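# Load the heavy potato net bag into the palleted crate

## Task

Get the entire orange mesh sack of potatoes inside the crate, with the crate still resting on the pallet at the end; the sack may need both robots since it could be too heavy for one, but one is allowed. Finally release it and back the robots away. The result only counts if it stays that way without a robot holding it, and no robot may topple or be left leaning.

## Robot and tools

Robots: two identical Hello Robot Stretch 3 units, r1 and r2. Each has a differential-drive base (0.33 m long, 0.34 m wide, passive omni wheel at the rear), a lift on a vertical mast, and a telescoping arm that reaches out to the robot's right side. The base cannot slide sideways, so to move the gripper forward you drive the base. Turning in place pivots about the point between the drive wheels, 0.05 m behind the front edge. With the arm in and the wrist folded, the turning sweep has radius 0.28 m; an unfolded level wrist reaches beyond it.

Frames: each robot reports in its own base frame, with the origin on the floor between the drive wheels, x ahead, y to the left, z up. The odometry frame is that base frame as it was when the scene began. hand_pose is the fingertip meeting point expressed in the base frame. Neither robot knows where the other is; only camera images, lidar_m, wrist_depth_mm and head_depth_mm reveal relative placement.

execute_actions: arguments are actions (a list holding one action, or empty to just read state and pictures) and cameras (list of names such as r1_head_camera, r1_nav_camera, r1_wrist_camera, the r2 equivalents, or "all"; omitted or null means all, [] means none). An action is an object keyed by r1 and/or r2. Per robot you may give:
- base: exactly one of translate_m (an offset in metres along the robot's own x from where it last measured itself, forward positive, -1 to 1) or rotate_rad (an offset turn in radians, counter-clockwise seen from above positive, -3.2 to 3.2).
- joints: absolute targets by name: lift_m 0 to 1.1 (arm height); arm_m 0 to 0.52 (extension); wrist_yaw_rad -1.345 to 4.42 (0 along the arm, positive toward the front, 3.0 folded over the base); wrist_pitch_rad -1.57 to 0.451 (0 level, negative tips fingers down); wrist_roll_rad -2.911 to 2.911; gripper_m -0.089 to 0.179 (larger is wider; the real fingertip gap is 0.007 m less when almost shut and 0.025 m less when fully open, zero under 0.007); head_pan_rad -3.953 to 1.73 (0 forward, positive left, -1.57 looks along the arm); head_tilt_rad -1.53 to 0.419 (negative down).
- contact_limits: {"arm_m": effort percent 1 to 100}; the arm halts with contact_stop when its effort hits that value, and it also caps holding force until the next action.
All motions in one action start at once; each action lasts at most 15 s. Unknown keys or out-of-range numbers reject the whole call. Anything you omit may keep pushing toward an earlier target without being reported. If a result reports a stop, the rest of that reply's motion calls are skipped.

wait: seconds 0 to 10; commands nothing, then returns state and images.
zoom_image: camera name and region [x0, y0, x1, y1] in pixels of that camera's latest full image (at most 504x504) for a sharper look.
finished_scene: scene (the current scene's number); ends it irreversibly and reports success. Replying with no tool call ends everything.

Results: base_status and joint_status give how each commanded motion ended: done (for the base this means the wheels turned the full amount, slipping included), off_target (stopped short, may still be pushing), contact_stop, time_out, torque_fault. After the last three the old target is dropped. A lift or arm that hits something firmly stops and goes limp until commanded again; a limp lift under load can sag, and closing fingers on a surface can push it up. Base, wrist and head have no contact stop. A wrist servo overloaded for several seconds turns off for 10 s (torque_fault). on_its_own describes uncommanded joints; its "held at" is the held target, not the position. motor_effort is percent of maximum, positive toward larger joint values, with the peak in brackets; readings carry fixed bias and noise. Positive wheel effort pushes forward. An at-rest effort outside the rest range suggests pushing or carrying. lidar_m: 12 distances in metres from the base origin, 30-degree sectors starting straight ahead and going counter-clockwise (4th left, 7th behind, 10th right), scanning a plane 0.17 m up; "-" means nothing seen; own mast and parts can hide sectors 5, 6, 9, 10. Depth grids are 7x7 cells from top left in mm (wrist 45 to 1000, head 280 to 4000, head grid sideways). base_odometry counts wheel turns; turned_by_wheels and turned_by_imu give turn since last result; base_tilt gives lean in degrees (forward, right positive) with a few degrees of fixed bias.

Speed: the base is fast (0.30 m/s, 1.9 rad/s) only when stowed: lift_m under 0.30, arm_m under 0.03, wrist_yaw_rad over 2.54; otherwise 0.10 m/s and 0.63 rad/s.

Gripping: command gripper_m below the object's width; lower means harder squeeze, but a stall guard weakens it, so heavy items can slip. Release by going at least 0.02 above the touch value. Neither reading nor status confirms a grasp.

Cautions: never let robots press against each other; once bases touch, even millimetres more is a hard press. Equal commands can differ in travel by up to 2.5 cm per metre, which strains a shared load and can tip a robot. Fold or unfold the wrist only with lift_m 0.32 to 0.95, pitch -0.4, roll about 0; once folded the lift may go down to 0.25. With yaw below -0.4 keep pitch at -0.5 or lower. Pushing with the gripper above about 0.45 m, repeated pushes after a contact_stop, driving while holding something fixed, or snagging furniture (worst in reverse) can tip the robot: reverse the last move in small steps, free the gripper, and lower lift to about 0.2 if still leaning. Avoid drops, slips, slams and hard pushes; loose objects may occasionally get nudged by outside forces. Camera calibration (intrinsics and base-to-camera transforms) is given per camera and is approximate.

Each tool is called as a command line: name --argument value for each argument, lists and objects as JSON in quotes; but a table of rows of numbers goes row by row, as --pt "numbers of a row", without its own name.

## Session

execute_actions --actions '[]'

Scene clock: 0.00 s.
r1.base_odometry: x=+0.000 y=+0.000 heading=+0.000 (m, m, rad; r1's odometry frame)
r1.turned_by_wheels: +0.000 (rad since the last result)
r1.turned_by_imu: +0.000 (rad since the last result)
r1.base_tilt: forward=+0.4 right=-2.4 (deg)
r1.lidar_m: 1.06 1.07 1.25 1.33 1.32 1.57 2.83 4.83 3.87 3.39 2.04 1.21
r1.head_depth_mm: 1144 1146 1133 1128 1121 1123 1109 / 1116 1112 1106 1089 1089 1089 1084 / 1079 1077 1074 1063 1059 1062 1051 / 1052 1047 1046 1039 1035 1029 1023 / 1028 1023 1016 1019 1005 1002 1000 / 1001 993 993 988 983 977 980 / 980 981 975 966 956 954 953
r1.base_status: not commanded
r1.joint_positions: lift_m=+0.510 arm_m=+0.000 wrist_yaw_rad=+3.120 wrist_pitch_rad=-0.467 wrist_roll_rad=-0.009 gripper_m=+0.037 head_pan_rad=-0.005 head_tilt_rad=+0.008
r1.joint_status: not commanded
r1.motor_effort: left_wheel=+2 right_wheel=+0 lift_m=+42 arm_m=-1 wrist_yaw_rad=+0 wrist_pitch_rad=+4 wrist_roll_rad=+0 gripper_m=+0 head_pan_rad=+0 head_tilt_rad=+3 (%)
r1.hand_pose: x=-0.0165 y=+0.0726 z=+0.5116 quat_wxyz=(+0.171, +0.686, +0.157, +0.690) (m; r1's base frame)
r1.wrist_depth_mm: - - - - - - 959 / - - - - - - - / - - - - - - - / - - - - 951 950 926 / 850 826 825 802 819 791 776 / 724 722 725 696 689 685 674 / 634 628 629 636 607 601 596
r2.base_odometry: x=+0.000 y=+0.000 heading=+0.000 (m, m, rad; r2's odometry frame)
r2.turned_by_wheels: +0.000 (rad since the last result)
r2.turned_by_imu: +0.000 (rad since the last result)
r2.base_tilt: forward=-0.1 right=+0.6 (deg)
r2.lidar_m: 4.01 5.37 3.80 1.29 0.93 0.89 0.91 0.76 0.73 0.75 1.01 2.54
r2.head_depth_mm: 1757 2547 3745 3733 3658 3437 2264 / 1756 2565 3837 3859 3867 3665 2309 / 1767 2570 - - - 3669 2352 / 1766 2572 - - - 3645 2349 / 1760 2582 - - - 3630 2378 / 1779 2457 - - - 3622 2344 / 1773 2317 - - - 3609 2337
r2.base_status: not commanded
r2.joint_positions: lift_m=+0.535 arm_m=+0.002 wrist_yaw_rad=+2.932 wrist_pitch_rad=-0.631 wrist_roll_rad=-0.002 gripper_m=+0.037 head_pan_rad=+0.002 head_tilt_rad=-0.001
r2.joint_status: not commanded
r2.motor_effort: left_wheel=+1 right_wheel=+0 lift_m=+30 arm_m=-1 wrist_yaw_rad=+1 wrist_pitch_rad=+4 wrist_roll_rad=+0 gripper_m=+0 head_pan_rad=-1 head_tilt_rad=+3 (%)
r2.hand_pose: x=+0.0188 y=+0.0414 z=+0.5036 quat_wxyz=(+0.288, +0.690, +0.148, +0.647) (m; r2's base frame)
r2.wrist_depth_mm: 771 - - - - - - / 843 - - - - - - / 862 - 996 - - - - / 852 838 867 837 886 893 902 / 725 727 - 747 771 763 757 / 648 651 - 686 684 685 682 / 592 582 - 603 596 614 620
pictures: r1_head_camera (sideways: a quarter turn clockwise sets it upright), r1_nav_camera (sideways: a quarter turn counterclockwise sets it upright), r1_wrist_camera, r2_head_camera (sideways: a quarter turn clockwise sets it upright), r2_nav_camera (sideways: a quarter turn counterclockwise sets it upright), r2_wrist_camera
Images, in order (width x height): r1_head_camera 896x504, r1_nav_camera 672x504, r1_wrist_camera 644x364, r2_head_camera 896x504, r2_nav_camera 672x504, r2_wrist_camera 644x364.

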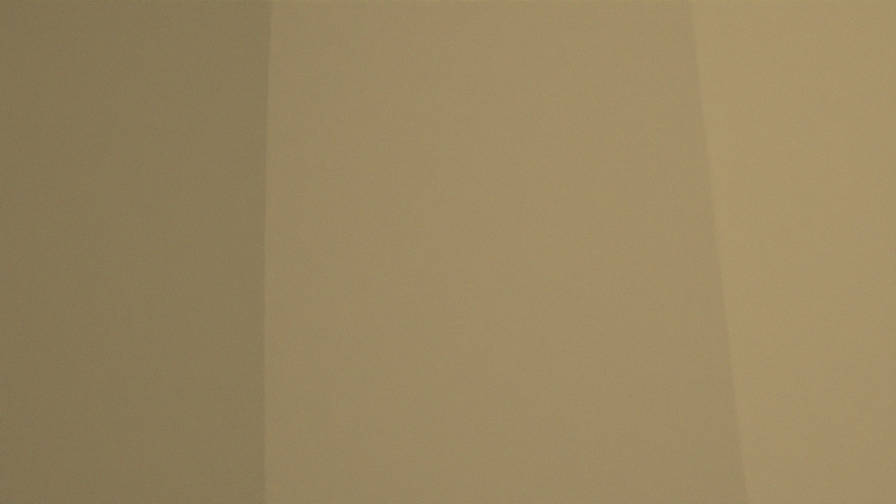

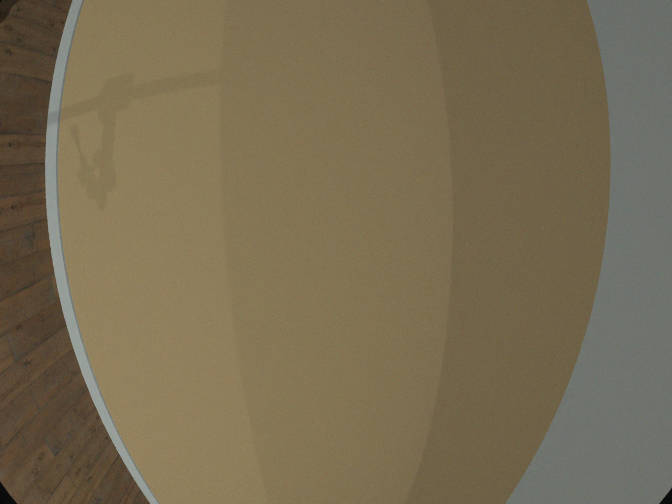

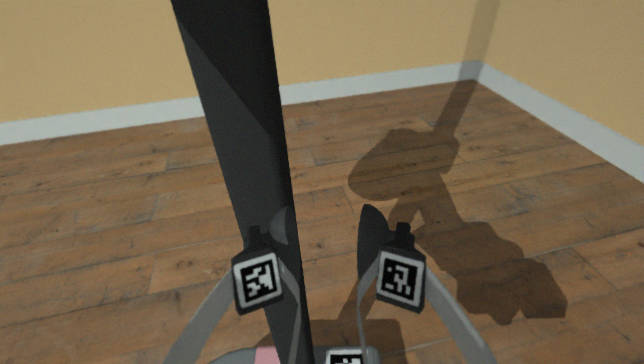

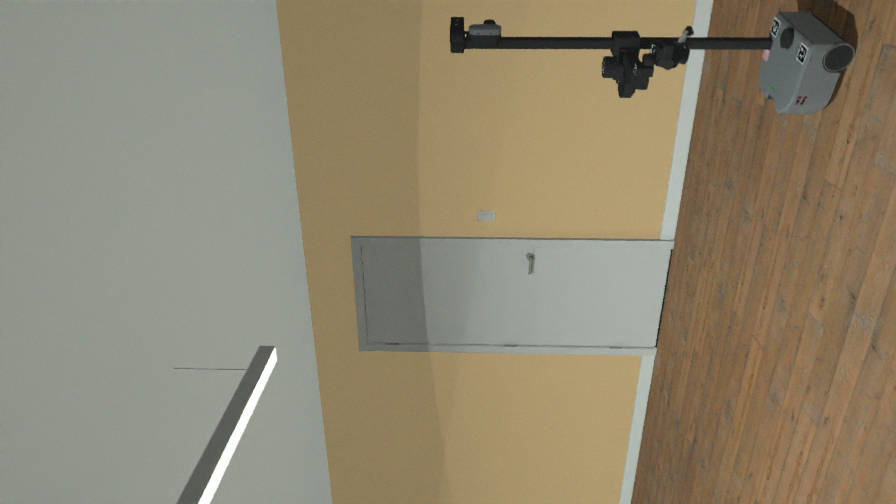

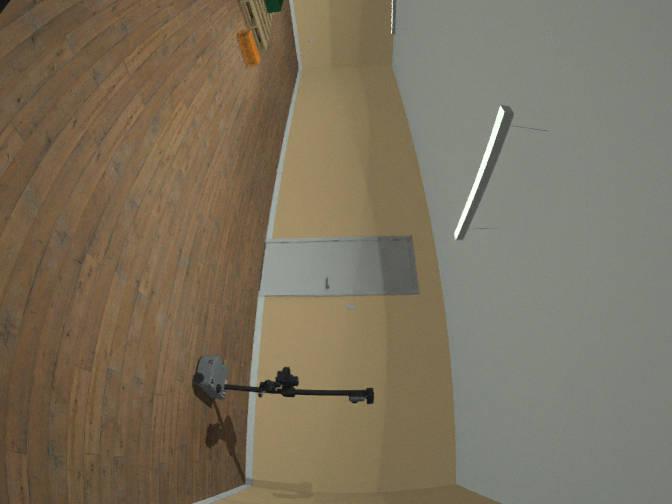

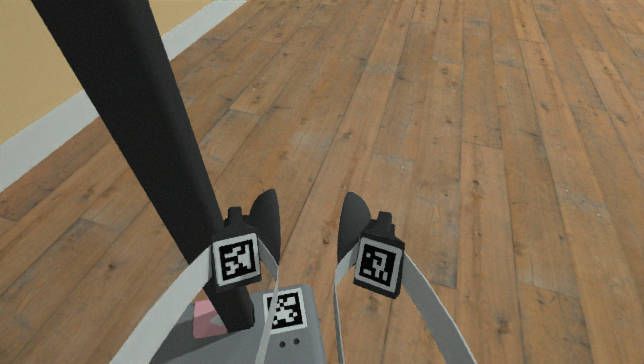

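execute_actions --actions '[{"r2":{"joints":{"head_pan_rad":1.2,"head_tilt_rad":-0.5}},"r1":{"joints":{"head_pan_rad":-2.4,"head_tilt_rad":-0.4}}}]' --cameras '["r1_head_camera","r2_head_camera","r2_nav_camera","r1_nav_camera"]'

Scene clock: 5.87 s.
r1.base_odometry: x=+0.000 y=+0.000 heading=+0.000 (m, m, rad; r1's odometry frame)
r1.turned_by_wheels: +0.000 (rad since the last result)
r1.turned_by_imu: -0.001 (rad since the last result)
r1.base_tilt: forward=+0.4 right=-2.4 (deg)
r1.lidar_m: 1.07 1.07 1.26 1.33 1.33 1.57 2.83 4.85 3.87 3.40 2.03 1.21
r1.head_depth_mm: - - - 3481 2335 1726 1388 / - - - 3441 2313 1730 1374 / - - - 3485 2307 1744 1377 / - - - 3489 2325 1737 1390 / - - - 3527 2327 1730 1380 / - - - 3527 2315 1746 1381 / 3715 - - 3484 2319 1725 1383
r1.base_status: not commanded
r1.joint_positions: lift_m=+0.510 arm_m=+0.000 wrist_yaw_rad=+3.120 wrist_pitch_rad=-0.467 wrist_roll_rad=-0.009 gripper_m=+0.037 head_pan_rad=-2.393 head_tilt_rad=-0.395
r1.joint_status: all done
r1.motor_effort: left_wheel=+1(1) right_wheel=+0(0) lift_m=+42(42) arm_m=-1(1) wrist_yaw_rad=-1(0) wrist_pitch_rad=+5(5) wrist_roll_rad=+0(1) gripper_m=+0(0) head_pan_rad=-4(40) head_tilt_rad=-1(19) (%)
r1.hand_pose: x=-0.0165 y=+0.0726 z=+0.5116 quat_wxyz=(+0.171, +0.686, +0.157, +0.690) (m; r1's base frame)
r1.wrist_depth_mm: - - - - - - 967 / - - - - - - - / - - - - - - - / - - - - 949 934 930 / 844 828 834 821 828 788 772 / 726 721 737 699 687 688 675 / 633 625 628 628 609 598 595
r2.base_odometry: x=+0.000 y=+0.000 heading=+0.000 (m, m, rad; r2's odometry frame)
r2.turned_by_wheels: +0.000 (rad since the last result)
r2.turned_by_imu: +0.000 (rad since the last result)
r2.base_tilt: forward=-0.2 right=+0.6 (deg)
r2.lidar_m: 4.01 5.37 3.79 1.29 0.93 0.89 0.92 0.76 0.73 0.75 1.01 2.53
r2.head_depth_mm: - - - 3036 2142 1655 1351 / - - - 3026 2141 1644 1344 / - - - 3003 2118 1635 1338 / - - - 2955 2112 1635 1330 / - - - 2932 2094 1631 1331 / 2813 2903 3062 2766 2083 1617 1317 / 2067 2137 2202 2277 2074 1614 1318
r2.base_status: not commanded
r2.joint_positions: lift_m=+0.535 arm_m=+0.002 wrist_yaw_rad=+2.932 wrist_pitch_rad=-0.631 wrist_roll_rad=-0.002 gripper_m=+0.037 head_pan_rad=+1.193 head_tilt_rad=-0.493
r2.joint_status: all done
r2.motor_effort: left_wheel=+1(1) right_wheel=+0(0) lift_m=+30(30) arm_m=-1(1) wrist_yaw_rad=+1(1) wrist_pitch_rad=+4(4) wrist_roll_rad=+0(0) gripper_m=+0(0) head_pan_rad=+3(42) head_tilt_rad=-2(26) (%)
r2.hand_pose: x=+0.0188 y=+0.0414 z=+0.5036 quat_wxyz=(+0.288, +0.690, +0.148, +0.647) (m; r2's base frame)
r2.wrist_depth_mm: 782 - - - - - - / 839 - - - - - - / 902 - - - - - - / 814 839 875 867 860 902 887 / 711 713 - 757 744 770 770 / 658 668 - 677 663 693 711 / 593 602 - 607 606 606 610
pictures: r1_head_camera (sideways: a quarter turn clockwise sets it upright), r1_nav_camera (sideways: a quarter turn counterclockwise sets it upright), r2_head_camera (sideways: a quarter turn clockwise sets it upright), r2_nav_camera (sideways: a quarter turn counterclockwise sets it upright)
camera_calibration (this result's frames):
r1_head_camera: T_world_to_cam=[[0.256912, 0.246541, -0.934459, 1.23435], [0.695974, -0.718065, 0.00189617, -0.00883009], [-0.670535, -0.650846, -0.356066, 0.421946], [0, 0, 0, 1]] pos_world=[-0.0280451, -0.0360367, 1.30371]
r1_nav_camera: T_world_to_cam=[[-0.268837, -0.264929, 0.926034, -1.16466], [-0.681871, 0.731385, 0.0112884, 0.0443179], [-0.680278, -0.628401, -0.377271, 0.452527], [0, 0, 0, 1]] pos_world=[0.0249589, -0.0565987, 1.24874]
r2_head_camera: T_world_to_cam=[[-0.14005, -0.424558, -0.894504, 1.19276], [-0.92225, 0.384702, -0.0381965, 0.0595548], [0.360334, 0.819607, -0.445426, 0.536661], [0, 0, 0, 1]] pos_world=[0.0285933, 0.0436332, 1.30825]
r2_nav_camera: T_world_to_cam=[[0.186512, 0.467737, 0.863965, -1.0849], [0.94473, -0.32673, -0.0270611, 0.0844857], [0.269626, 0.821261, -0.502824, 0.608419], [0, 0, 0, 1]] pos_world=[-0.0415145, 0.0353818, 1.24553]
Images, in order (width x height): r1_head_camera 896x504, r1_nav_camera 672x504, r2_head_camera 896x504, r2_nav_camera 672x504.

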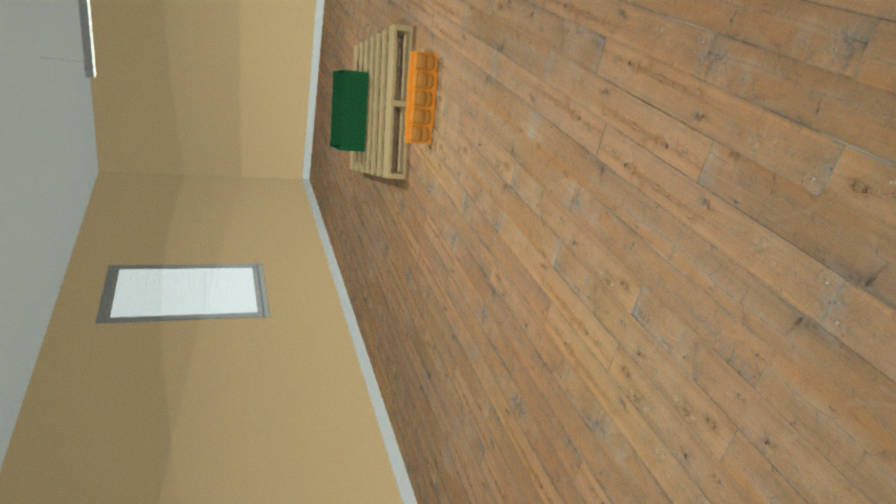

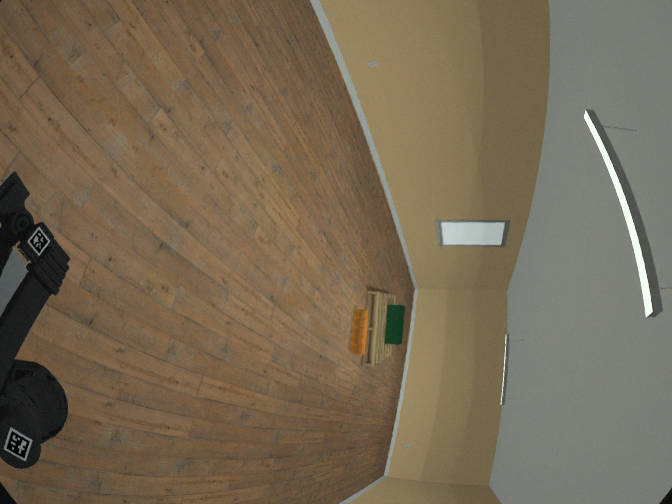

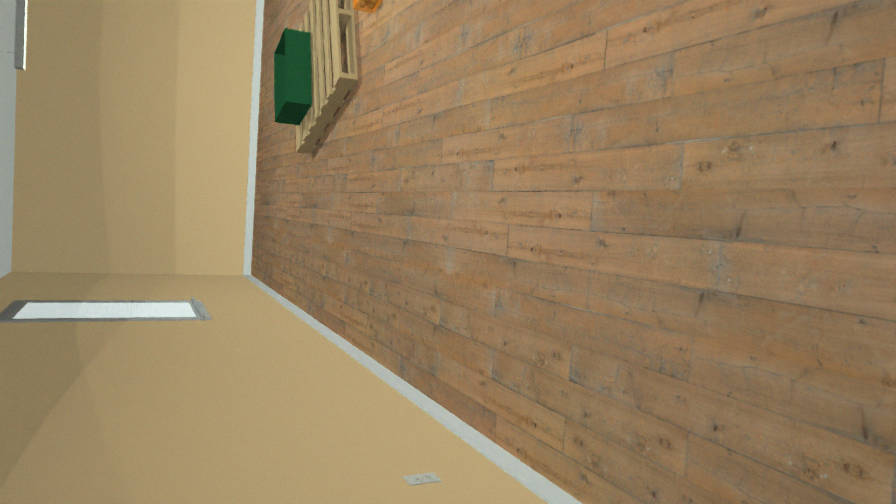

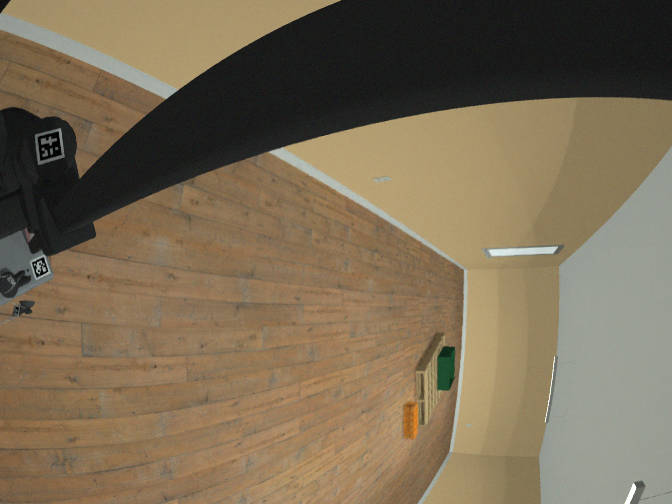

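execute_actions --actions '[{"r2":{"base":{"rotate_rad":1.5},"joints":{"head_pan_rad":0,"head_tilt_rad":-0.5,"lift_m":0.25}},"r1":{"base":{"rotate_rad":-2.62},"joints":{"head_pan_rad":0,"head_tilt_rad":-0.5,"lift_m":0.25}}}]' --cameras '["r1_head_camera","r2_head_camera","r2_nav_camera","r1_nav_camera"]'

Scene clock: 29.83 s.
r1.base_odometry: x=+0.000 y=+0.000 heading=-2.620 (m, m, rad; r1's odometry frame)
r1.turned_by_wheels: -2.620 (rad since the last result)
r1.turned_by_imu: -2.577 (rad since the last result)
r1.base_tilt: forward=+0.4 right=-2.4 (deg)
r1.lidar_m: 4.84 3.81 3.39 1.96 1.19 1.07 1.07 1.28 1.32 1.33 1.59 2.96
r1.head_depth_mm: - - - 2775 1988 1571 1275 / - - - 2759 1986 1558 1292 / - - - 2797 1993 1555 1286 / - - - 2784 1985 1560 1283 / - - - 2761 1989 1572 1279 / - - - 2781 1985 1577 1289 / - - - 2763 2009 1568 1288
r1.base_status: done
r1.joint_positions: lift_m=+0.251 arm_m=+0.000 wrist_yaw_rad=+3.120 wrist_pitch_rad=-0.467 wrist_roll_rad=-0.009 gripper_m=+0.037 head_pan_rad=-0.007 head_tilt_rad=-0.494
r1.joint_status: all done
r1.motor_effort: left_wheel=+5(14) right_wheel=-6(13) lift_m=+24(38) arm_m=-1(1) wrist_yaw_rad=+0(1) wrist_pitch_rad=+4(4) wrist_roll_rad=+0(0) gripper_m=+1(0) head_pan_rad=+3(40) head_tilt_rad=+0(9) (%)
r1.hand_pose: x=-0.0165 y=+0.0725 z=+0.2523 quat_wxyz=(+0.171, +0.686, +0.157, +0.690) (m; r1's base frame)
r1.wrist_depth_mm: 896 - - - - - - / 908 - - 955 945 914 893 / 793 763 734 729 711 693 691 / 619 601 599 589 571 569 551 / 507 518 - 520 490 470 463 / 446 - - - - 406 400 / - - - - - 356 353
r2.base_odometry: x=+0.000 y=+0.000 heading=+1.500 (m, m, rad; r2's odometry frame)
r2.turned_by_wheels: +1.500 (rad since the last result)
r2.turned_by_imu: +1.490 (rad since the last result)
r2.base_tilt: forward=-0.2 right=+0.6 (deg)
r2.lidar_m: 1.40 0.95 0.89 0.90 0.77 0.73 0.74 0.94 2.11 3.95 5.02 4.98
r2.head_depth_mm: - - - 3037 2144 1651 1345 / 3634 - - 2999 2125 1659 1348 / 2520 2853 3282 2982 2123 1645 1339 / 1946 2141 2355 2528 2098 1627 1329 / 1577 1700 1833 2010 2011 1626 1324 / 1324 1410 1506 1624 1758 1620 1321 / 1143 1205 1281 1355 1445 1504 1310
r2.base_status: done
r2.joint_positions: lift_m=+0.250 arm_m=+0.002 wrist_yaw_rad=+2.932 wrist_pitch_rad=-0.631 wrist_roll_rad=-0.002 gripper_m=+0.037 head_pan_rad=+0.007 head_tilt_rad=-0.494
r2.joint_status: all done
r2.motor_effort: left_wheel=-2(6) right_wheel=+3(10) lift_m=+20(28) arm_m=-1(1) wrist_yaw_rad=+0(1) wrist_pitch_rad=+4(4) wrist_roll_rad=+0(0) gripper_m=+0(0) head_pan_rad=-3(40) head_tilt_rad=-1(2) (%)
r2.hand_pose: x=+0.0188 y=+0.0414 z=+0.2185 quat_wxyz=(+0.288, +0.690, +0.148, +0.647) (m; r2's base frame)
r2.wrist_depth_mm: 661 812 832 843 825 792 760 / 643 - 654 674 689 722 700 / 536 - 555 572 570 581 593 / 473 - - 489 488 500 507 / - - - - 428 435 435 / - - - - 376 381 381 / - - - - 340 344 345
pictures: r1_head_camera (sideways: a quarter turn clockwise sets it upright), r1_nav_camera (sideways: a quarter turn counterclockwise sets it upright), r2_head_camera (sideways: a quarter turn clockwise sets it upright), r2_nav_camera (sideways: a quarter turn counterclockwise sets it upright)
camera_calibration (this result's frames):
r1_head_camera: T_world_to_cam=[[-0.447238, -0.00255779, -0.894411, 1.18639], [-0.0136576, 0.999899, 0.00396984, -0.00720063], [0.894311, 0.013991, -0.447228, 0.531032], [0, 0, 0, 1]] pos_world=[0.0555936, 0.00280479, 1.29864]
r1_nav_camera: T_world_to_cam=[[0.467585, 0.007767, 0.883914, -1.1142], [-0.00433358, -0.999929, 0.0110789, 0.0404591], [0.883937, -0.00901083, -0.467518, 0.560422], [0, 0, 0, 1]] pos_world=[0.0257816, 0.0541602, 1.24642]
r2_head_camera: T_world_to_cam=[[-0.446736, -0.0296869, -0.894173, 1.1942], [0.0100775, 0.999219, -0.0382092, 0.0538841], [0.894609, -0.0260805, -0.446088, 0.534263], [0, 0, 0, 1]] pos_world=[0.0549918, -0.00445614, 1.30821]
r2_nav_camera: T_world_to_cam=[[0.504183, 0.00284681, 0.863592, -1.08635], [0.0520454, -0.998277, -0.0270944, 0.0899744], [0.862027, 0.0586066, -0.503462, 0.605636], [0, 0, 0, 1]] pos_world=[0.0209636, 0.0574178, 1.24552]
Images, in order (width x height): r1_head_camera 896x504, r1_nav_camera 672x504, r2_head_camera 896x504, r2_nav_camera 672x504.

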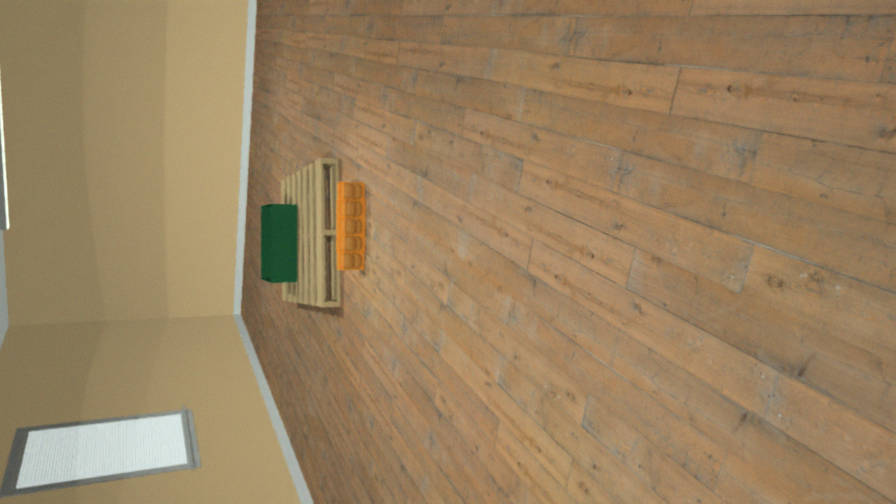

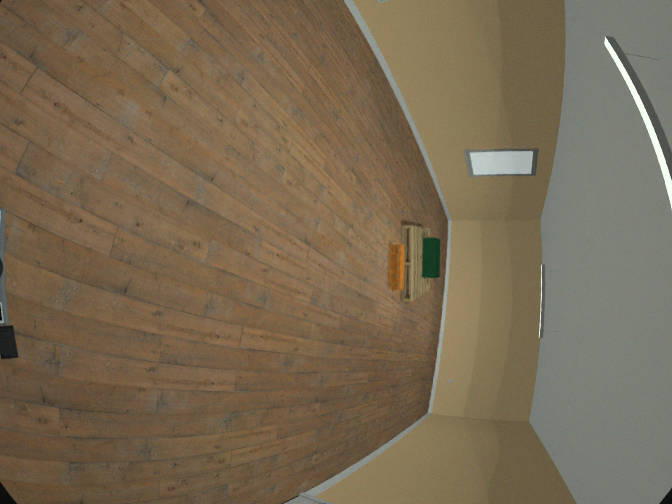

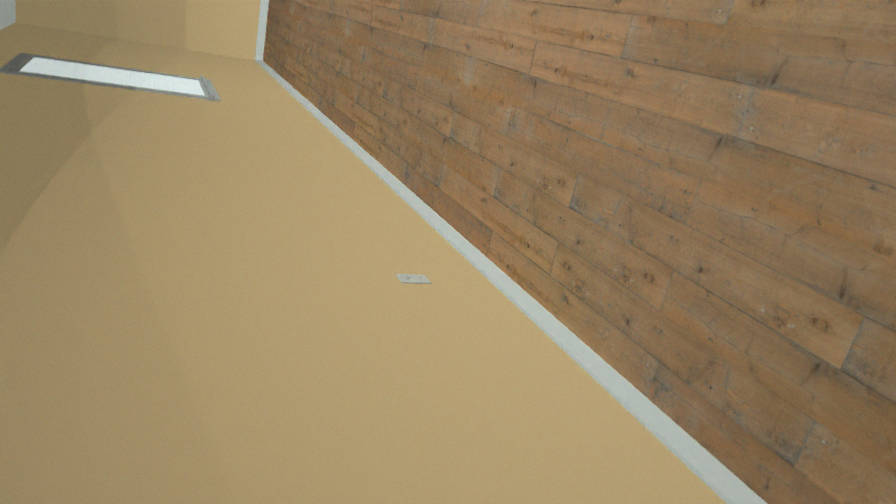

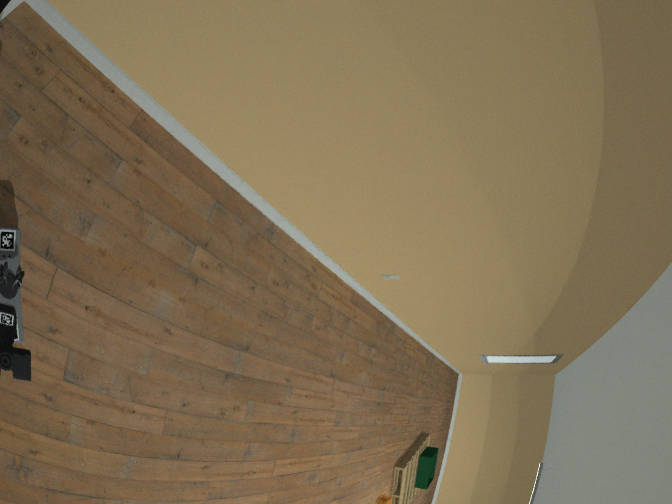

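execute_actions --actions '[{"r2":{"base":{"rotate_rad":-0.8}},"r1":{"base":{"translate_m":1.0}}}]' --cameras '[]'

execute_actions --actions '[{"r2":{"base":{"translate_m":1.0}},"r1":{"base":{"translate_m":1.0},"joints":{"head_tilt_rad":-0.7}}}]' --cameras '["r1_head_camera","r2_head_camera","r1_nav_camera"]'

Scene clock: 38.93 s.
r1.base_odometry: x=-0.867 y=-0.499 heading=-2.620 (m, m, rad; r1's odometry frame)
r1.turned_by_wheels: +0.000 (rad since the last result)
r1.turned_by_imu: +0.006 (rad since the last result)
r1.base_tilt: forward=+0.4 right=-2.4 (deg)
r1.lidar_m: 3.87 3.47 3.08 2.53 2.24 2.01 2.01 1.84 1.64 1.65 1.95 3.68
r1.head_depth_mm: - - - 2743 1985 1557 1279 / - - - 2769 1986 1554 1275 / - - - 2786 2004 1558 1280 / - - 3826 2775 1994 1571 1285 / - - - 2784 1992 1556 1281 / - - - 2800 1995 1554 1276 / - - - 2773 2026 1560 1284
r1.base_status: done
r1.joint_positions: lift_m=+0.251 arm_m=+0.000 wrist_yaw_rad=+3.120 wrist_pitch_rad=-0.467 wrist_roll_rad=-0.009 gripper_m=+0.037 head_pan_rad=-0.007 head_tilt_rad=-0.495
r1.joint_status: not commanded
r1.motor_effort: left_wheel=+4(14) right_wheel=-5(9) lift_m=+25(25) arm_m=-1(1) wrist_yaw_rad=+0(0) wrist_pitch_rad=+5(5) wrist_roll_rad=+0(0) gripper_m=+0(0) head_pan_rad=+3(2) head_tilt_rad=-2(1) (%)
r1.hand_pose: x=-0.0165 y=+0.0725 z=+0.2523 quat_wxyz=(+0.171, +0.686, +0.157, +0.690) (m; r1's base frame)
r1.wrist_depth_mm: - - - - - - - / - - - 971 947 923 893 / 784 767 755 727 710 695 671 / 617 605 591 586 570 567 556 / 506 522 - 514 491 468 469 / 449 - - - - 406 398 / - - - - - 358 352
r2.base_odometry: x=+0.000 y=+0.000 heading=+0.700 (m, m, rad; r2's odometry frame)
r2.turned_by_wheels: -0.800 (rad since the last result)
r2.turned_by_imu: -0.794 (rad since the last result)
r2.base_tilt: forward=-0.2 right=+0.6 (deg)
r2.lidar_m: 4.99 2.21 1.11 0.90 0.89 0.90 0.73 0.73 0.80 1.24 3.85 2.42
r2.head_depth_mm: - - - 3033 2156 1651 1345 / - - - 3005 2125 1650 1345 / - - - 3011 2113 1643 1341 / - - - 2954 2103 1630 1332 / - - - 2952 2093 1623 1327 / - - - 2908 2085 1624 1321 / - - - 2877 2075 1606 1314
r2.base_status: done
r2.joint_positions: lift_m=+0.250 arm_m=+0.002 wrist_yaw_rad=+2.932 wrist_pitch_rad=-0.631 wrist_roll_rad=-0.002 gripper_m=+0.037 head_pan_rad=+0.007 head_tilt_rad=-0.494
r2.joint_status: not commanded
r2.motor_effort: left_wheel=+3(9) right_wheel=-3(8) lift_m=+20(20) arm_m=-1(1) wrist_yaw_rad=+0(1) wrist_pitch_rad=+4(3) wrist_roll_rad=+0(0) gripper_m=+0(0) head_pan_rad=-3(4) head_tilt_rad=-2(2) (%)
r2.hand_pose: x=+0.0188 y=+0.0414 z=+0.2185 quat_wxyz=(+0.289, +0.690, +0.148, +0.647) (m; r2's base frame)
r2.wrist_depth_mm: 683 773 842 841 866 888 921 / 642 - 665 676 684 708 719 / 531 - 543 560 587 584 596 / 476 - - 495 493 492 504 / - - - - 430 434 439 / - - - - 378 382 386 / - - - - 339 341 351
pictures: none
No camera images: the call's "cameras" was empty. Leave "cameras" out to get every camera's image.

Scene clock: 43.93 s.
r1.base_odometry: x=-1.734 y=-0.997 heading=-2.619 (m, m, rad; r1's odometry frame)
r1.turned_by_wheels: +0.000 (rad since the last result)
r1.turned_by_imu: +0.006 (rad since the last result)
r1.base_tilt: forward=+0.4 right=-2.4 (deg)
r1.lidar_m: 2.88 3.08 2.79 2.79 3.27 2.94 2.95 2.18 1.94 1.95 2.37 4.46
r1.head_depth_mm: - - 2748 2039 1623 1357 1159 / - - 2588 2038 1620 1344 1166 / - - 2468 2023 1622 1353 1158 / - - 2476 2025 1632 1358 1158 / - - 2637 2059 1639 1364 1165 / - - 2746 2068 1631 1355 1165 / 3765 3947 2745 2034 1611 1361 1162
r1.base_status: done
r1.joint_positions: lift_m=+0.251 arm_m=+0.000 wrist_yaw_rad=+3.120 wrist_pitch_rad=-0.467 wrist_roll_rad=-0.009 gripper_m=+0.037 head_pan_rad=-0.007 head_tilt_rad=-0.692
r1.joint_status: all done
r1.motor_effort: left_wheel=+3(13) right_wheel=-4(7) lift_m=+25(25) arm_m=-1(1) wrist_yaw_rad=+0(0) wrist_pitch_rad=+5(5) wrist_roll_rad=+0(0) gripper_m=+0(0) head_pan_rad=+3(3) head_tilt_rad=-3(13) (%)
r1.hand_pose: x=-0.0165 y=+0.0725 z=+0.2523 quat_wxyz=(+0.171, +0.686, +0.157, +0.690) (m; r1's base frame)
r1.wrist_depth_mm: - - - - - - - / - - - 978 944 920 883 / 781 766 743 723 717 699 680 / 611 601 594 578 573 562 549 / 505 511 - 522 491 474 468 / 441 - - - - 406 399 / - - - - - 356 354
r2.base_odometry: x=+0.765 y=+0.644 heading=+0.700 (m, m, rad; r2's odometry frame)
r2.turned_by_wheels: +0.000 (rad since the last result)
r2.turned_by_imu: +0.007 (rad since the last result)
r2.base_tilt: forward=-0.2 right=+0.6 (deg)
r2.lidar_m: 4.00 3.06 1.54 1.26 1.25 1.37 1.67 1.66 1.83 2.85 3.50 1.85
r2.head_depth_mm: - - - 3049 2073 1660 1342 / - - - 3036 2133 1648 1343 / - - - 2987 2126 1639 1337 / - - - 2959 2089 1635 1327 / - - - 2931 2089 1631 1322 / - - - 2900 2080 1606 1320 / - - - 2889 2055 1606 1316
r2.base_status: done
r2.joint_positions: lift_m=+0.250 arm_m=+0.002 wrist_yaw_rad=+2.932 wrist_pitch_rad=-0.631 wrist_roll_rad=-0.002 gripper_m=+0.037 head_pan_rad=+0.007 head_tilt_rad=-0.495
r2.joint_status: not commanded
r2.motor_effort: left_wheel=+3(11) right_wheel=-3(5) lift_m=+21(20) arm_m=-1(1) wrist_yaw_rad=+1(1) wrist_pitch_rad=+4(4) wrist_roll_rad=+0(0) gripper_m=+0(0) head_pan_rad=-4(4) head_tilt_rad=-1(1) (%)
r2.hand_pose: x=+0.0188 y=+0.0414 z=+0.2185 quat_wxyz=(+0.289, +0.690, +0.148, +0.647) (m; r2's base frame)
r2.wrist_depth_mm: 786 824 809 840 856 873 938 / 645 - 667 668 679 705 714 / 535 - 561 566 567 586 592 / 476 - - 493 493 504 498 / - - - - 431 431 441 / - - - - 374 386 390 / - - - - 339 344 347
pictures: r1_head_camera (sideways: a quarter turn clockwise sets it upright), r1_nav_camera (sideways: a quarter turn counterclockwise sets it upright), r2_head_camera (sideways: a quarter turn clockwise sets it upright)
camera_calibration (this result's frames):
r1_head_camera: T_world_to_cam=[[-0.614025, -0.00146641, -0.789285, 1.05033], [-0.0125995, 0.999889, 0.00794408, -0.0123796], [0.789186, 0.0148224, -0.613976, 0.748623], [0, 0, 0, 1]] pos_world=[0.0539693, 0.00282199, 1.28874]
r1_nav_camera: T_world_to_cam=[[0.631917, 0.00669496, 0.775007, -0.973207], [-0.00208957, -0.999944, 0.0103419, 0.0414077], [0.775033, -0.00815464, -0.631868, 0.77491], [0, 0, 0, 1]] pos_world=[0.0144916, 0.0542401, 1.24346]
r2_head_camera: T_world_to_cam=[[-0.447361, -0.0296512, -0.893862, 1.1938], [0.0101404, 0.999218, -0.0382211, 0.0538992], [0.894296, -0.0261628, -0.44671, 0.535075], [0, 0, 0, 1]] pos_world=[0.0549958, -0.0044605, 1.30817]
Images, in order (width x height): r1_head_camera 896x504, r1_nav_camera 672x504, r2_head_camera 896x504.

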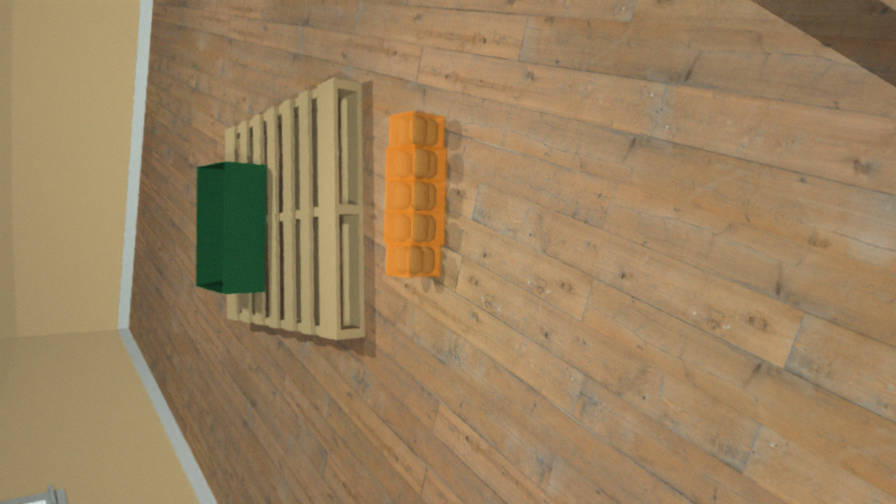

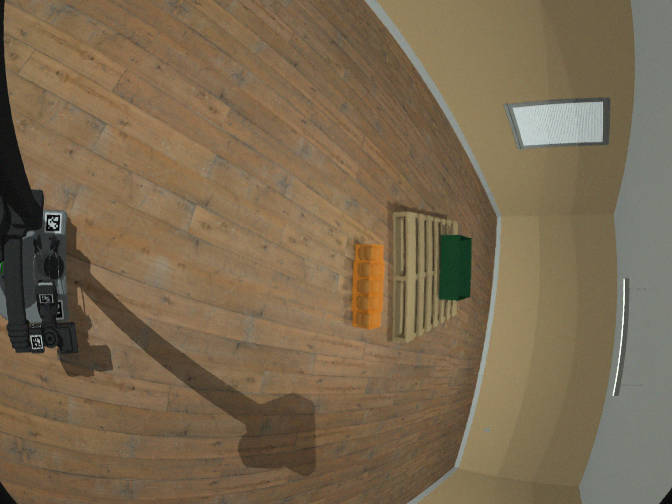

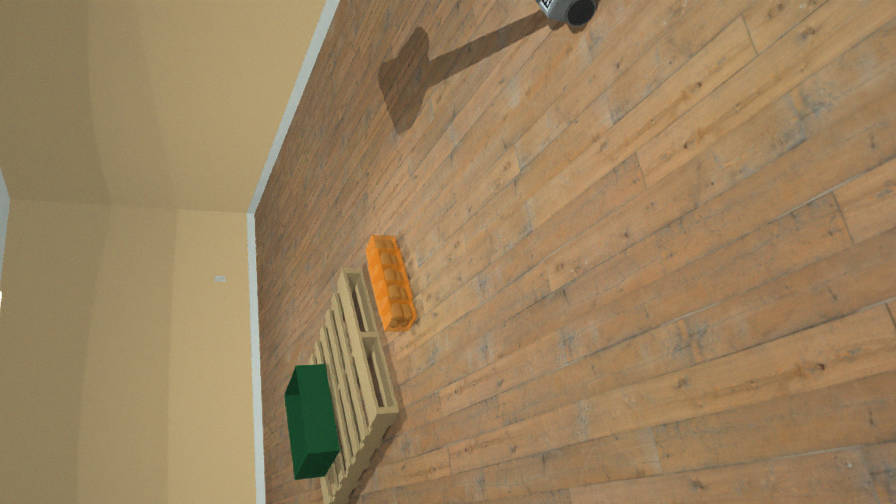

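execute_actions --actions '[{"r2":{"base":{"rotate_rad":0.253}},"r1":{"base":{"rotate_rad":-0.46}}}]' --cameras '[]'

execute_actions --actions '[{"r2":{"base":{"translate_m":1.0}},"r1":{"base":{"translate_m":1.0}}}]' --cameras '[]'

execute_actions --actions '[{"r2":{"base":{"translate_m":1.0},"joints":{"head_tilt_rad":-0.9,"head_pan_rad":-0.3}},"r1":{"base":{"translate_m":1.0}}}]' --cameras '[]'

execute_actions --actions '[{"r2":{"base":{"translate_m":0.5}},"r1":{"base":{"rotate_rad":-2.7},"joints":{"head_tilt_rad":-1.0,"head_pan_rad":-1.57}}}]' --cameras '["r1_head_camera","r2_head_camera","r1_nav_camera"]'

Scene clock: 90.03 s.
r1.base_odometry: x=-1.734 y=-0.997 heading=-3.079 (m, m, rad; r1's odometry frame)
r1.turned_by_wheels: -0.460 (rad since the last result)
r1.turned_by_imu: -0.453 (rad since the last result)
r1.base_tilt: forward=+0.4 right=-2.4 (deg)
r1.lidar_m: 5.21 2.88 2.99 2.79 2.16 1.98 2.94 2.97 2.12 1.94 1.96 2.49
r1.head_depth_mm: - 3909 2682 2026 1614 1357 1161 / - - 2701 2059 1615 1347 1160 / - - 2738 2050 1632 1356 1158 / - - 2715 2052 1643 1354 1164 / - - 2692 2055 1624 1356 1161 / - - 2612 1994 1624 1357 1158 / - - 2506 1973 1647 1354 1169
r1.base_status: done
r1.joint_positions: lift_m=+0.251 arm_m=+0.000 wrist_yaw_rad=+3.120 wrist_pitch_rad=-0.467 wrist_roll_rad=-0.009 gripper_m=+0.037 head_pan_rad=-0.007 head_tilt_rad=-0.692
r1.joint_status: not commanded
r1.motor_effort: left_wheel=+5(12) right_wheel=-6(13) lift_m=+25(25) arm_m=-1(1) wrist_yaw_rad=+0(0) wrist_pitch_rad=+5(5) wrist_roll_rad=+1(0) gripper_m=+0(0) head_pan_rad=+2(3) head_tilt_rad=-2(3) (%)
r1.hand_pose: x=-0.0165 y=+0.0725 z=+0.2523 quat_wxyz=(+0.171, +0.686, +0.157, +0.690) (m; r1's base frame)
r1.wrist_depth_mm: - - - - - - - / - - - 962 963 916 889 / 786 764 756 731 699 699 682 / 614 605 594 584 576 561 553 / 510 518 - 515 492 476 465 / 447 - - - - 409 400 / - - - - - 358 353
r2.base_odometry: x=+0.765 y=+0.644 heading=+0.953 (m, m, rad; r2's odometry frame)
r2.turned_by_wheels: +0.253 (rad since the last result)
r2.turned_by_imu: +0.251 (rad since the last result)
r2.base_tilt: forward=-0.2 right=+0.6 (deg)
r2.lidar_m: 4.02 2.00 1.34 1.25 1.26 1.60 1.66 1.68 2.13 3.53 3.59 1.86
r2.head_depth_mm: - - - 3043 2156 1655 1349 / - - - 3025 2130 1640 1343 / - - - 2957 2110 1641 1333 / - - - 2960 2101 1630 1329 / - - - 2966 2097 1625 1321 / - - - 2910 2074 1615 1319 / - - - 2891 2073 1602 1316
r2.base_status: done
r2.joint_positions: lift_m=+0.250 arm_m=+0.002 wrist_yaw_rad=+2.932 wrist_pitch_rad=-0.631 wrist_roll_rad=-0.002 gripper_m=+0.037 head_pan_rad=+0.007 head_tilt_rad=-0.495
r2.joint_status: not commanded
r2.motor_effort: left_wheel=-2(8) right_wheel=+4(8) lift_m=+21(21) arm_m=-1(1) wrist_yaw_rad=+0(1) wrist_pitch_rad=+4(4) wrist_roll_rad=+0(0) gripper_m=+0(0) head_pan_rad=-3(2) head_tilt_rad=-1(2) (%)
r2.hand_pose: x=+0.0188 y=+0.0414 z=+0.2185 quat_wxyz=(+0.289, +0.690, +0.148, +0.647) (m; r2's base frame)
r2.wrist_depth_mm: 797 836 831 845 859 864 896 / 630 - 656 665 701 710 718 / 533 - 556 562 563 580 584 / 475 - - 494 489 496 508 / - - - - 431 431 446 / - - - - 378 386 390 / - - - - 338 345 347
pictures: none
No camera images: the call's "cameras" was empty. Leave "cameras" out to get every camera's image.

Scene clock: 95.03 s.
r1.base_odometry: x=-2.732 y=-1.060 heading=-3.079 (m, m, rad; r1's odometry frame)
r1.turned_by_wheels: +0.000 (rad since the last result)
r1.turned_by_imu: +0.006 (rad since the last result)
r1.base_tilt: forward=+0.4 right=-2.3 (deg)
r1.lidar_m: 4.76 1.98 3.12 2.91 2.15 1.98 3.91 2.98 1.97 1.84 1.87 2.35
r1.head_depth_mm: 3847 3738 2744 2048 1634 1352 1160 / - - 2713 2032 1617 1349 1158 / - - 2738 2033 1630 1353 1165 / - - 2696 2007 1643 1358 1161 / - - 2741 2035 1617 1356 1160 / - - 2741 1963 1631 1352 1167 / 3893 - 2768 1933 1634 1298 1168
r1.base_status: done
r1.joint_positions: lift_m=+0.251 arm_m=+0.000 wrist_yaw_rad=+3.120 wrist_pitch_rad=-0.467 wrist_roll_rad=-0.009 gripper_m=+0.037 head_pan_rad=-0.007 head_tilt_rad=-0.692
r1.joint_status: not commanded
r1.motor_effort: left_wheel=+4(14) right_wheel=-4(9) lift_m=+25(25) arm_m=+0(1) wrist_yaw_rad=+1(1) wrist_pitch_rad=+4(4) wrist_roll_rad=+1(0) gripper_m=+0(0) head_pan_rad=+3(3) head_tilt_rad=-2(3) (%)
r1.hand_pose: x=-0.0165 y=+0.0725 z=+0.2523 quat_wxyz=(+0.171, +0.686, +0.157, +0.690) (m; r1's base frame)
r1.wrist_depth_mm: - - - - - - - / - - - 948 940 872 720 / 785 770 750 728 721 693 670 / 618 601 596 585 568 569 556 / 506 517 - 521 495 471 462 / 444 - - - - 407 401 / - - - - - 359 351
r2.base_odometry: x=+1.344 y=+1.459 heading=+0.953 (m, m, rad; r2's odometry frame)
r2.turned_by_wheels: +0.000 (rad since the last result)
r2.turned_by_imu: +0.007 (rad since the last result)
r2.base_tilt: forward=-0.2 right=+0.6 (deg)
r2.lidar_m: 3.01 2.15 1.45 1.35 1.37 1.74 2.64 2.69 3.43 3.39 2.01 1.87
r2.head_depth_mm: - - - 3034 2137 1654 1349 / - - - 2881 2136 1645 1341 / - - - 2812 2123 1636 1342 / - - - 2758 2109 1627 1324 / - - - 2962 2103 1627 1326 / - - - 2918 2074 1610 1324 / - - - 2894 2081 1614 1313
r2.base_status: done
r2.joint_positions: lift_m=+0.250 arm_m=+0.002 wrist_yaw_rad=+2.932 wrist_pitch_rad=-0.631 wrist_roll_rad=-0.002 gripper_m=+0.037 head_pan_rad=+0.007 head_tilt_rad=-0.495
r2.joint_status: not commanded
r2.motor_effort: left_wheel=-3(8) right_wheel=+3(9) lift_m=+21(21) arm_m=-1(1) wrist_yaw_rad=+0(0) wrist_pitch_rad=+4(3) wrist_roll_rad=+0(0) gripper_m=+0(0) head_pan_rad=-4(3) head_tilt_rad=-1(2) (%)
r2.hand_pose: x=+0.0188 y=+0.0414 z=+0.2185 quat_wxyz=(+0.289, +0.690, +0.148, +0.647) (m; r2's base frame)
r2.wrist_depth_mm: 780 806 830 866 870 884 918 / 643 - 672 662 687 706 712 / 541 - 547 565 571 589 592 / 478 - - 497 484 496 504 / - - - - 427 431 437 / - - - - 371 386 385 / - - - - 338 340 350
pictures: none
No camera images: the call's "cameras" was empty. Leave "cameras" out to get every camera's image.

Scene clock: 100.03 s.
r1.base_odometry: x=-3.730 y=-1.122 heading=-3.079 (m, m, rad; r1's odometry frame)
r1.turned_by_wheels: +0.000 (rad since the last result)
r1.turned_by_imu: +0.006 (rad since the last result)
r1.base_tilt: forward=+0.4 right=-2.4 (deg)
r1.lidar_m: 3.80 1.38 1.19 3.01 2.00 2.00 4.88 2.74 1.86 1.73 1.76 2.23
r1.head_depth_mm: 3303 3573 2706 2042 1617 1349 1158 / 3241 3630 2719 2025 1625 1357 1163 / 3268 3547 2709 2036 1620 1360 1164 / 3171 3548 2754 2034 1625 1349 1160 / 3149 3539 2765 2051 1627 1354 1160 / 3124 3483 2728 2063 1636 1347 1167 / 3141 3417 2750 2035 1646 1362 1160
r1.base_status: done
r1.joint_positions: lift_m=+0.251 arm_m=+0.000 wrist_yaw_rad=+3.120 wrist_pitch_rad=-0.467 wrist_roll_rad=-0.009 gripper_m=+0.037 head_pan_rad=-0.007 head_tilt_rad=-0.692
r1.joint_status: not commanded
r1.motor_effort: left_wheel=+3(13) right_wheel=-4(8) lift_m=+25(25) arm_m=-1(0) wrist_yaw_rad=+1(1) wrist_pitch_rad=+4(4) wrist_roll_rad=+0(0) gripper_m=+0(1) head_pan_rad=+3(3) head_tilt_rad=-2(2) (%)
r1.hand_pose: x=-0.0165 y=+0.0725 z=+0.2523 quat_wxyz=(+0.171, +0.686, +0.157, +0.690) (m; r1's base frame)
r1.wrist_depth_mm: - - - - - 946 858 / - - - 921 733 642 639 / 787 721 639 732 707 518 532 / 614 591 532 583 571 539 551 / 508 514 - 518 490 470 464 / 445 - - - - 403 401 / - - - - - 358 351
r2.base_odometry: x=+1.924 y=+2.274 heading=+0.953 (m, m, rad; r2's odometry frame)
r2.turned_by_wheels: +0.000 (rad since the last result)
r2.turned_by_imu: +0.007 (rad since the last result)
r2.base_tilt: forward=-0.2 right=+0.6 (deg)
r2.lidar_m: 2.01 2.30 1.56 1.45 1.47 1.88 3.64 3.69 3.54 3.29 2.01 1.88
r2.head_depth_mm: 3795 2740 2060 1747 1484 1291 1138 / 3692 2696 2105 1709 1470 1284 1133 / 3655 2660 2082 1688 1467 1275 1126 / 3613 2434 1968 1720 1457 1264 1122 / 3534 2279 1912 1707 1446 1257 1116 / 3515 2172 1909 1686 1438 1253 1110 / 3469 2199 1953 1674 1428 1250 1108
r2.base_status: done
r2.joint_positions: lift_m=+0.250 arm_m=+0.002 wrist_yaw_rad=+2.932 wrist_pitch_rad=-0.631 wrist_roll_rad=-0.002 gripper_m=+0.037 head_pan_rad=-0.293 head_tilt_rad=-0.889
r2.joint_status: all done
r2.motor_effort: left_wheel=-2(6) right_wheel=+4(8) lift_m=+21(20) arm_m=-1(1) wrist_yaw_rad=+0(1) wrist_pitch_rad=+4(4) wrist_roll_rad=+0(0) gripper_m=+0(0) head_pan_rad=-3(24) head_tilt_rad=-4(26) (%)
r2.hand_pose: x=+0.0188 y=+0.0414 z=+0.2185 quat_wxyz=(+0.289, +0.690, +0.148, +0.647) (m; r2's base frame)
r2.wrist_depth_mm: 787 804 836 831 880 873 929 / 633 - 668 678 684 696 735 / 543 - 547 570 570 582 581 / 472 - - 499 484 493 504 / - - - - 431 430 442 / - - - - 376 388 389 / - - - - 338 344 348
pictures: none
No camera images: the call's "cameras" was empty. Leave "cameras" out to get every camera's image.

Scene clock: 103.27 s.
r1.base_odometry: x=-3.730 y=-1.122 heading=+0.504 (m, m, rad; r1's odometry frame)
r1.turned_by_wheels: -2.700 (rad since the last result)
r1.turned_by_imu: -2.655 (rad since the last result)
r1.base_tilt: forward=+0.4 right=-2.4 (deg)
r1.lidar_m: 2.93 1.91 1.73 1.74 2.15 3.80 3.82 1.19 3.00 1.68 3.70 4.89
r1.head_depth_mm: 2503 2125 1785 1451 1292 1198 1080 / 2570 2097 1775 1544 1348 1194 1111 / 2619 2111 1794 1525 1341 1201 - / 2664 2079 1781 1484 1256 1220 - / 1665 1835 1788 1533 1354 1203 1078 / 2634 2093 1779 1529 1350 1203 1083 / 2639 2137 1787 1536 1344 1211 1085
r1.base_status: done
r1.joint_positions: lift_m=+0.251 arm_m=+0.000 wrist_yaw_rad=+3.120 wrist_pitch_rad=-0.468 wrist_roll_rad=-0.009 gripper_m=+0.037 head_pan_rad=-1.563 head_tilt_rad=-0.988
r1.joint_status: all done
r1.motor_effort: left_wheel=+6(14) right_wheel=-6(12) lift_m=+25(25) arm_m=-1(2) wrist_yaw_rad=+1(0) wrist_pitch_rad=+5(4) wrist_roll_rad=+0(0) gripper_m=+0(0) head_pan_rad=-3(39) head_tilt_rad=-5(16) (%)
r1.hand_pose: x=-0.0165 y=+0.0724 z=+0.2522 quat_wxyz=(+0.171, +0.686, +0.157, +0.689) (m; r1's base frame)
r1.wrist_depth_mm: - - - - - - - / - - - 958 943 925 898 / 771 758 748 725 717 699 679 / 613 606 592 579 567 561 562 / 505 515 - 520 489 469 464 / 442 - - - - 407 400 / - - - - - 356 351
r2.base_odometry: x=+2.214 y=+2.682 heading=+0.952 (m, m, rad; r2's odometry frame)
r2.turned_by_wheels: +0.000 (rad since the last result)
r2.turned_by_imu: +0.003 (rad since the last result)
r2.base_tilt: forward=-0.2 right=+0.6 (deg)
r2.lidar_m: 1.51 2.35 1.60 1.50 1.52 1.95 4.14 4.18 3.48 3.25 1.69 1.75
r2.head_depth_mm: 3759 2730 2135 1749 1424 1280 1137 / 3741 2693 1969 1736 1472 1284 1132 / 3657 2661 1972 1650 1472 1280 1125 / 3630 2632 1958 1585 1459 1266 1122 / 3578 2159 1877 1614 1443 1258 1115 / 3507 2118 1789 1605 1444 1258 1110 / 3441 2538 1790 1660 1434 1249 1105
r2.base_status: done
r2.joint_positions: lift_m=+0.250 arm_m=+0.002 wrist_yaw_rad=+2.932 wrist_pitch_rad=-0.631 wrist_roll_rad=-0.002 gripper_m=+0.037 head_pan_rad=-0.293 head_tilt_rad=-0.890
r2.joint_status: not commanded
r2.motor_effort: left_wheel=-2(6) right_wheel=+4(9) lift_m=+21(21) arm_m=-1(1) wrist_yaw_rad=+1(1) wrist_pitch_rad=+4(4) wrist_roll_rad=+0(0) gripper_m=-1(0) head_pan_rad=-3(4) head_tilt_rad=-3(3) (%)
r2.hand_pose: x=+0.0188 y=+0.0414 z=+0.2185 quat_wxyz=(+0.289, +0.690, +0.148, +0.647) (m; r2's base frame)
r2.wrist_depth_mm: 767 815 852 841 870 881 916 / 642 - 653 678 702 708 717 / 533 - 558 559 571 592 606 / 477 - - 497 487 508 508 / - - - - 432 430 428 / - - - - 377 381 388 / - - - - 341 342 345
pictures: r1_head_camera (sideways: a quarter turn clockwise sets it upright), r1_nav_camera (sideways: a quarter turn counterclockwise sets it upright), r2_head_camera (sideways: a quarter turn clockwise sets it upright)
camera_calibration (this result's frames):
r1_head_camera: T_world_to_cam=[[-0.0117525, 0.817447, -0.575883, 0.768565], [0.99963, 0.0237254, 0.0132772, -0.0254932], [0.0245164, -0.575514, -0.817424, 1.01788], [0, 0, 0, 1]] pos_world=[0.00956156, -0.041853, 1.27498]
r1_nav_camera: T_world_to_cam=[[0.0171995, -0.830322, 0.557018, -0.685402], [-0.999851, -0.0150105, 0.00849779, 0.0498985], [0.00130523, -0.557082, -0.830457, 1.03789], [0, 0, 0, 1]] pos_world=[0.060325, 0.00983245, 1.24328]
r2_head_camera: T_world_to_cam=[[-0.732361, 0.193391, -0.652876, 0.881397], [0.289804, 0.95617, -0.0418554, 0.0569039], [0.616166, -0.21986, -0.756307, 0.93952], [0, 0, 0, 1]] pos_world=[0.0501088, -0.0183016, 1.28839]
Images, in order (width x height): r1_head_camera 896x504, r1_nav_camera 672x504, r2_head_camera 896x504.

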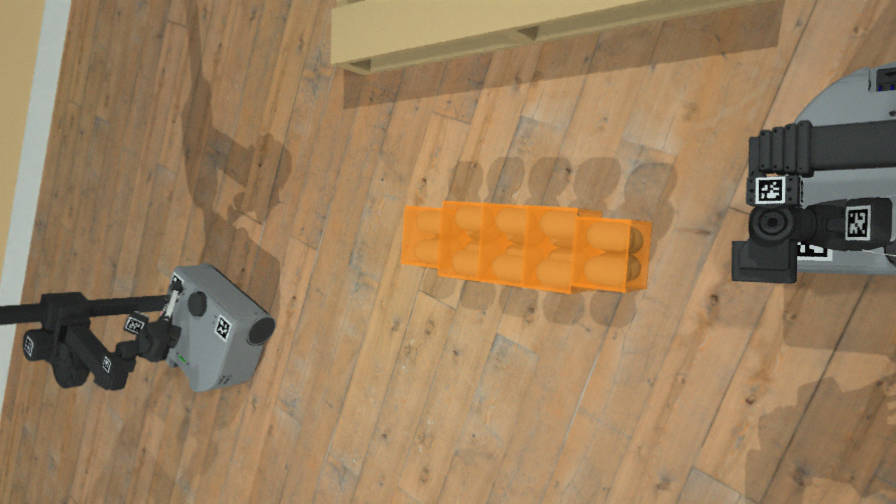

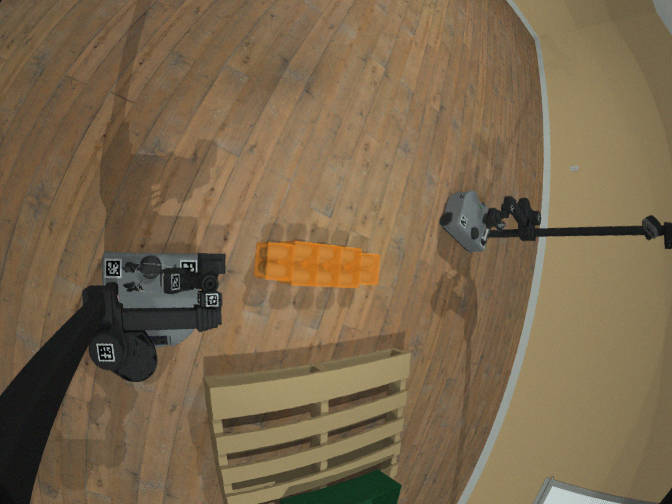

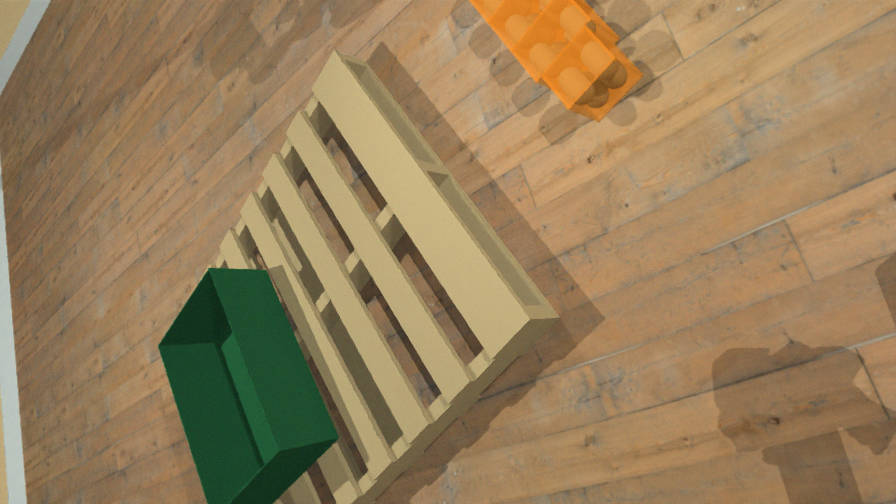

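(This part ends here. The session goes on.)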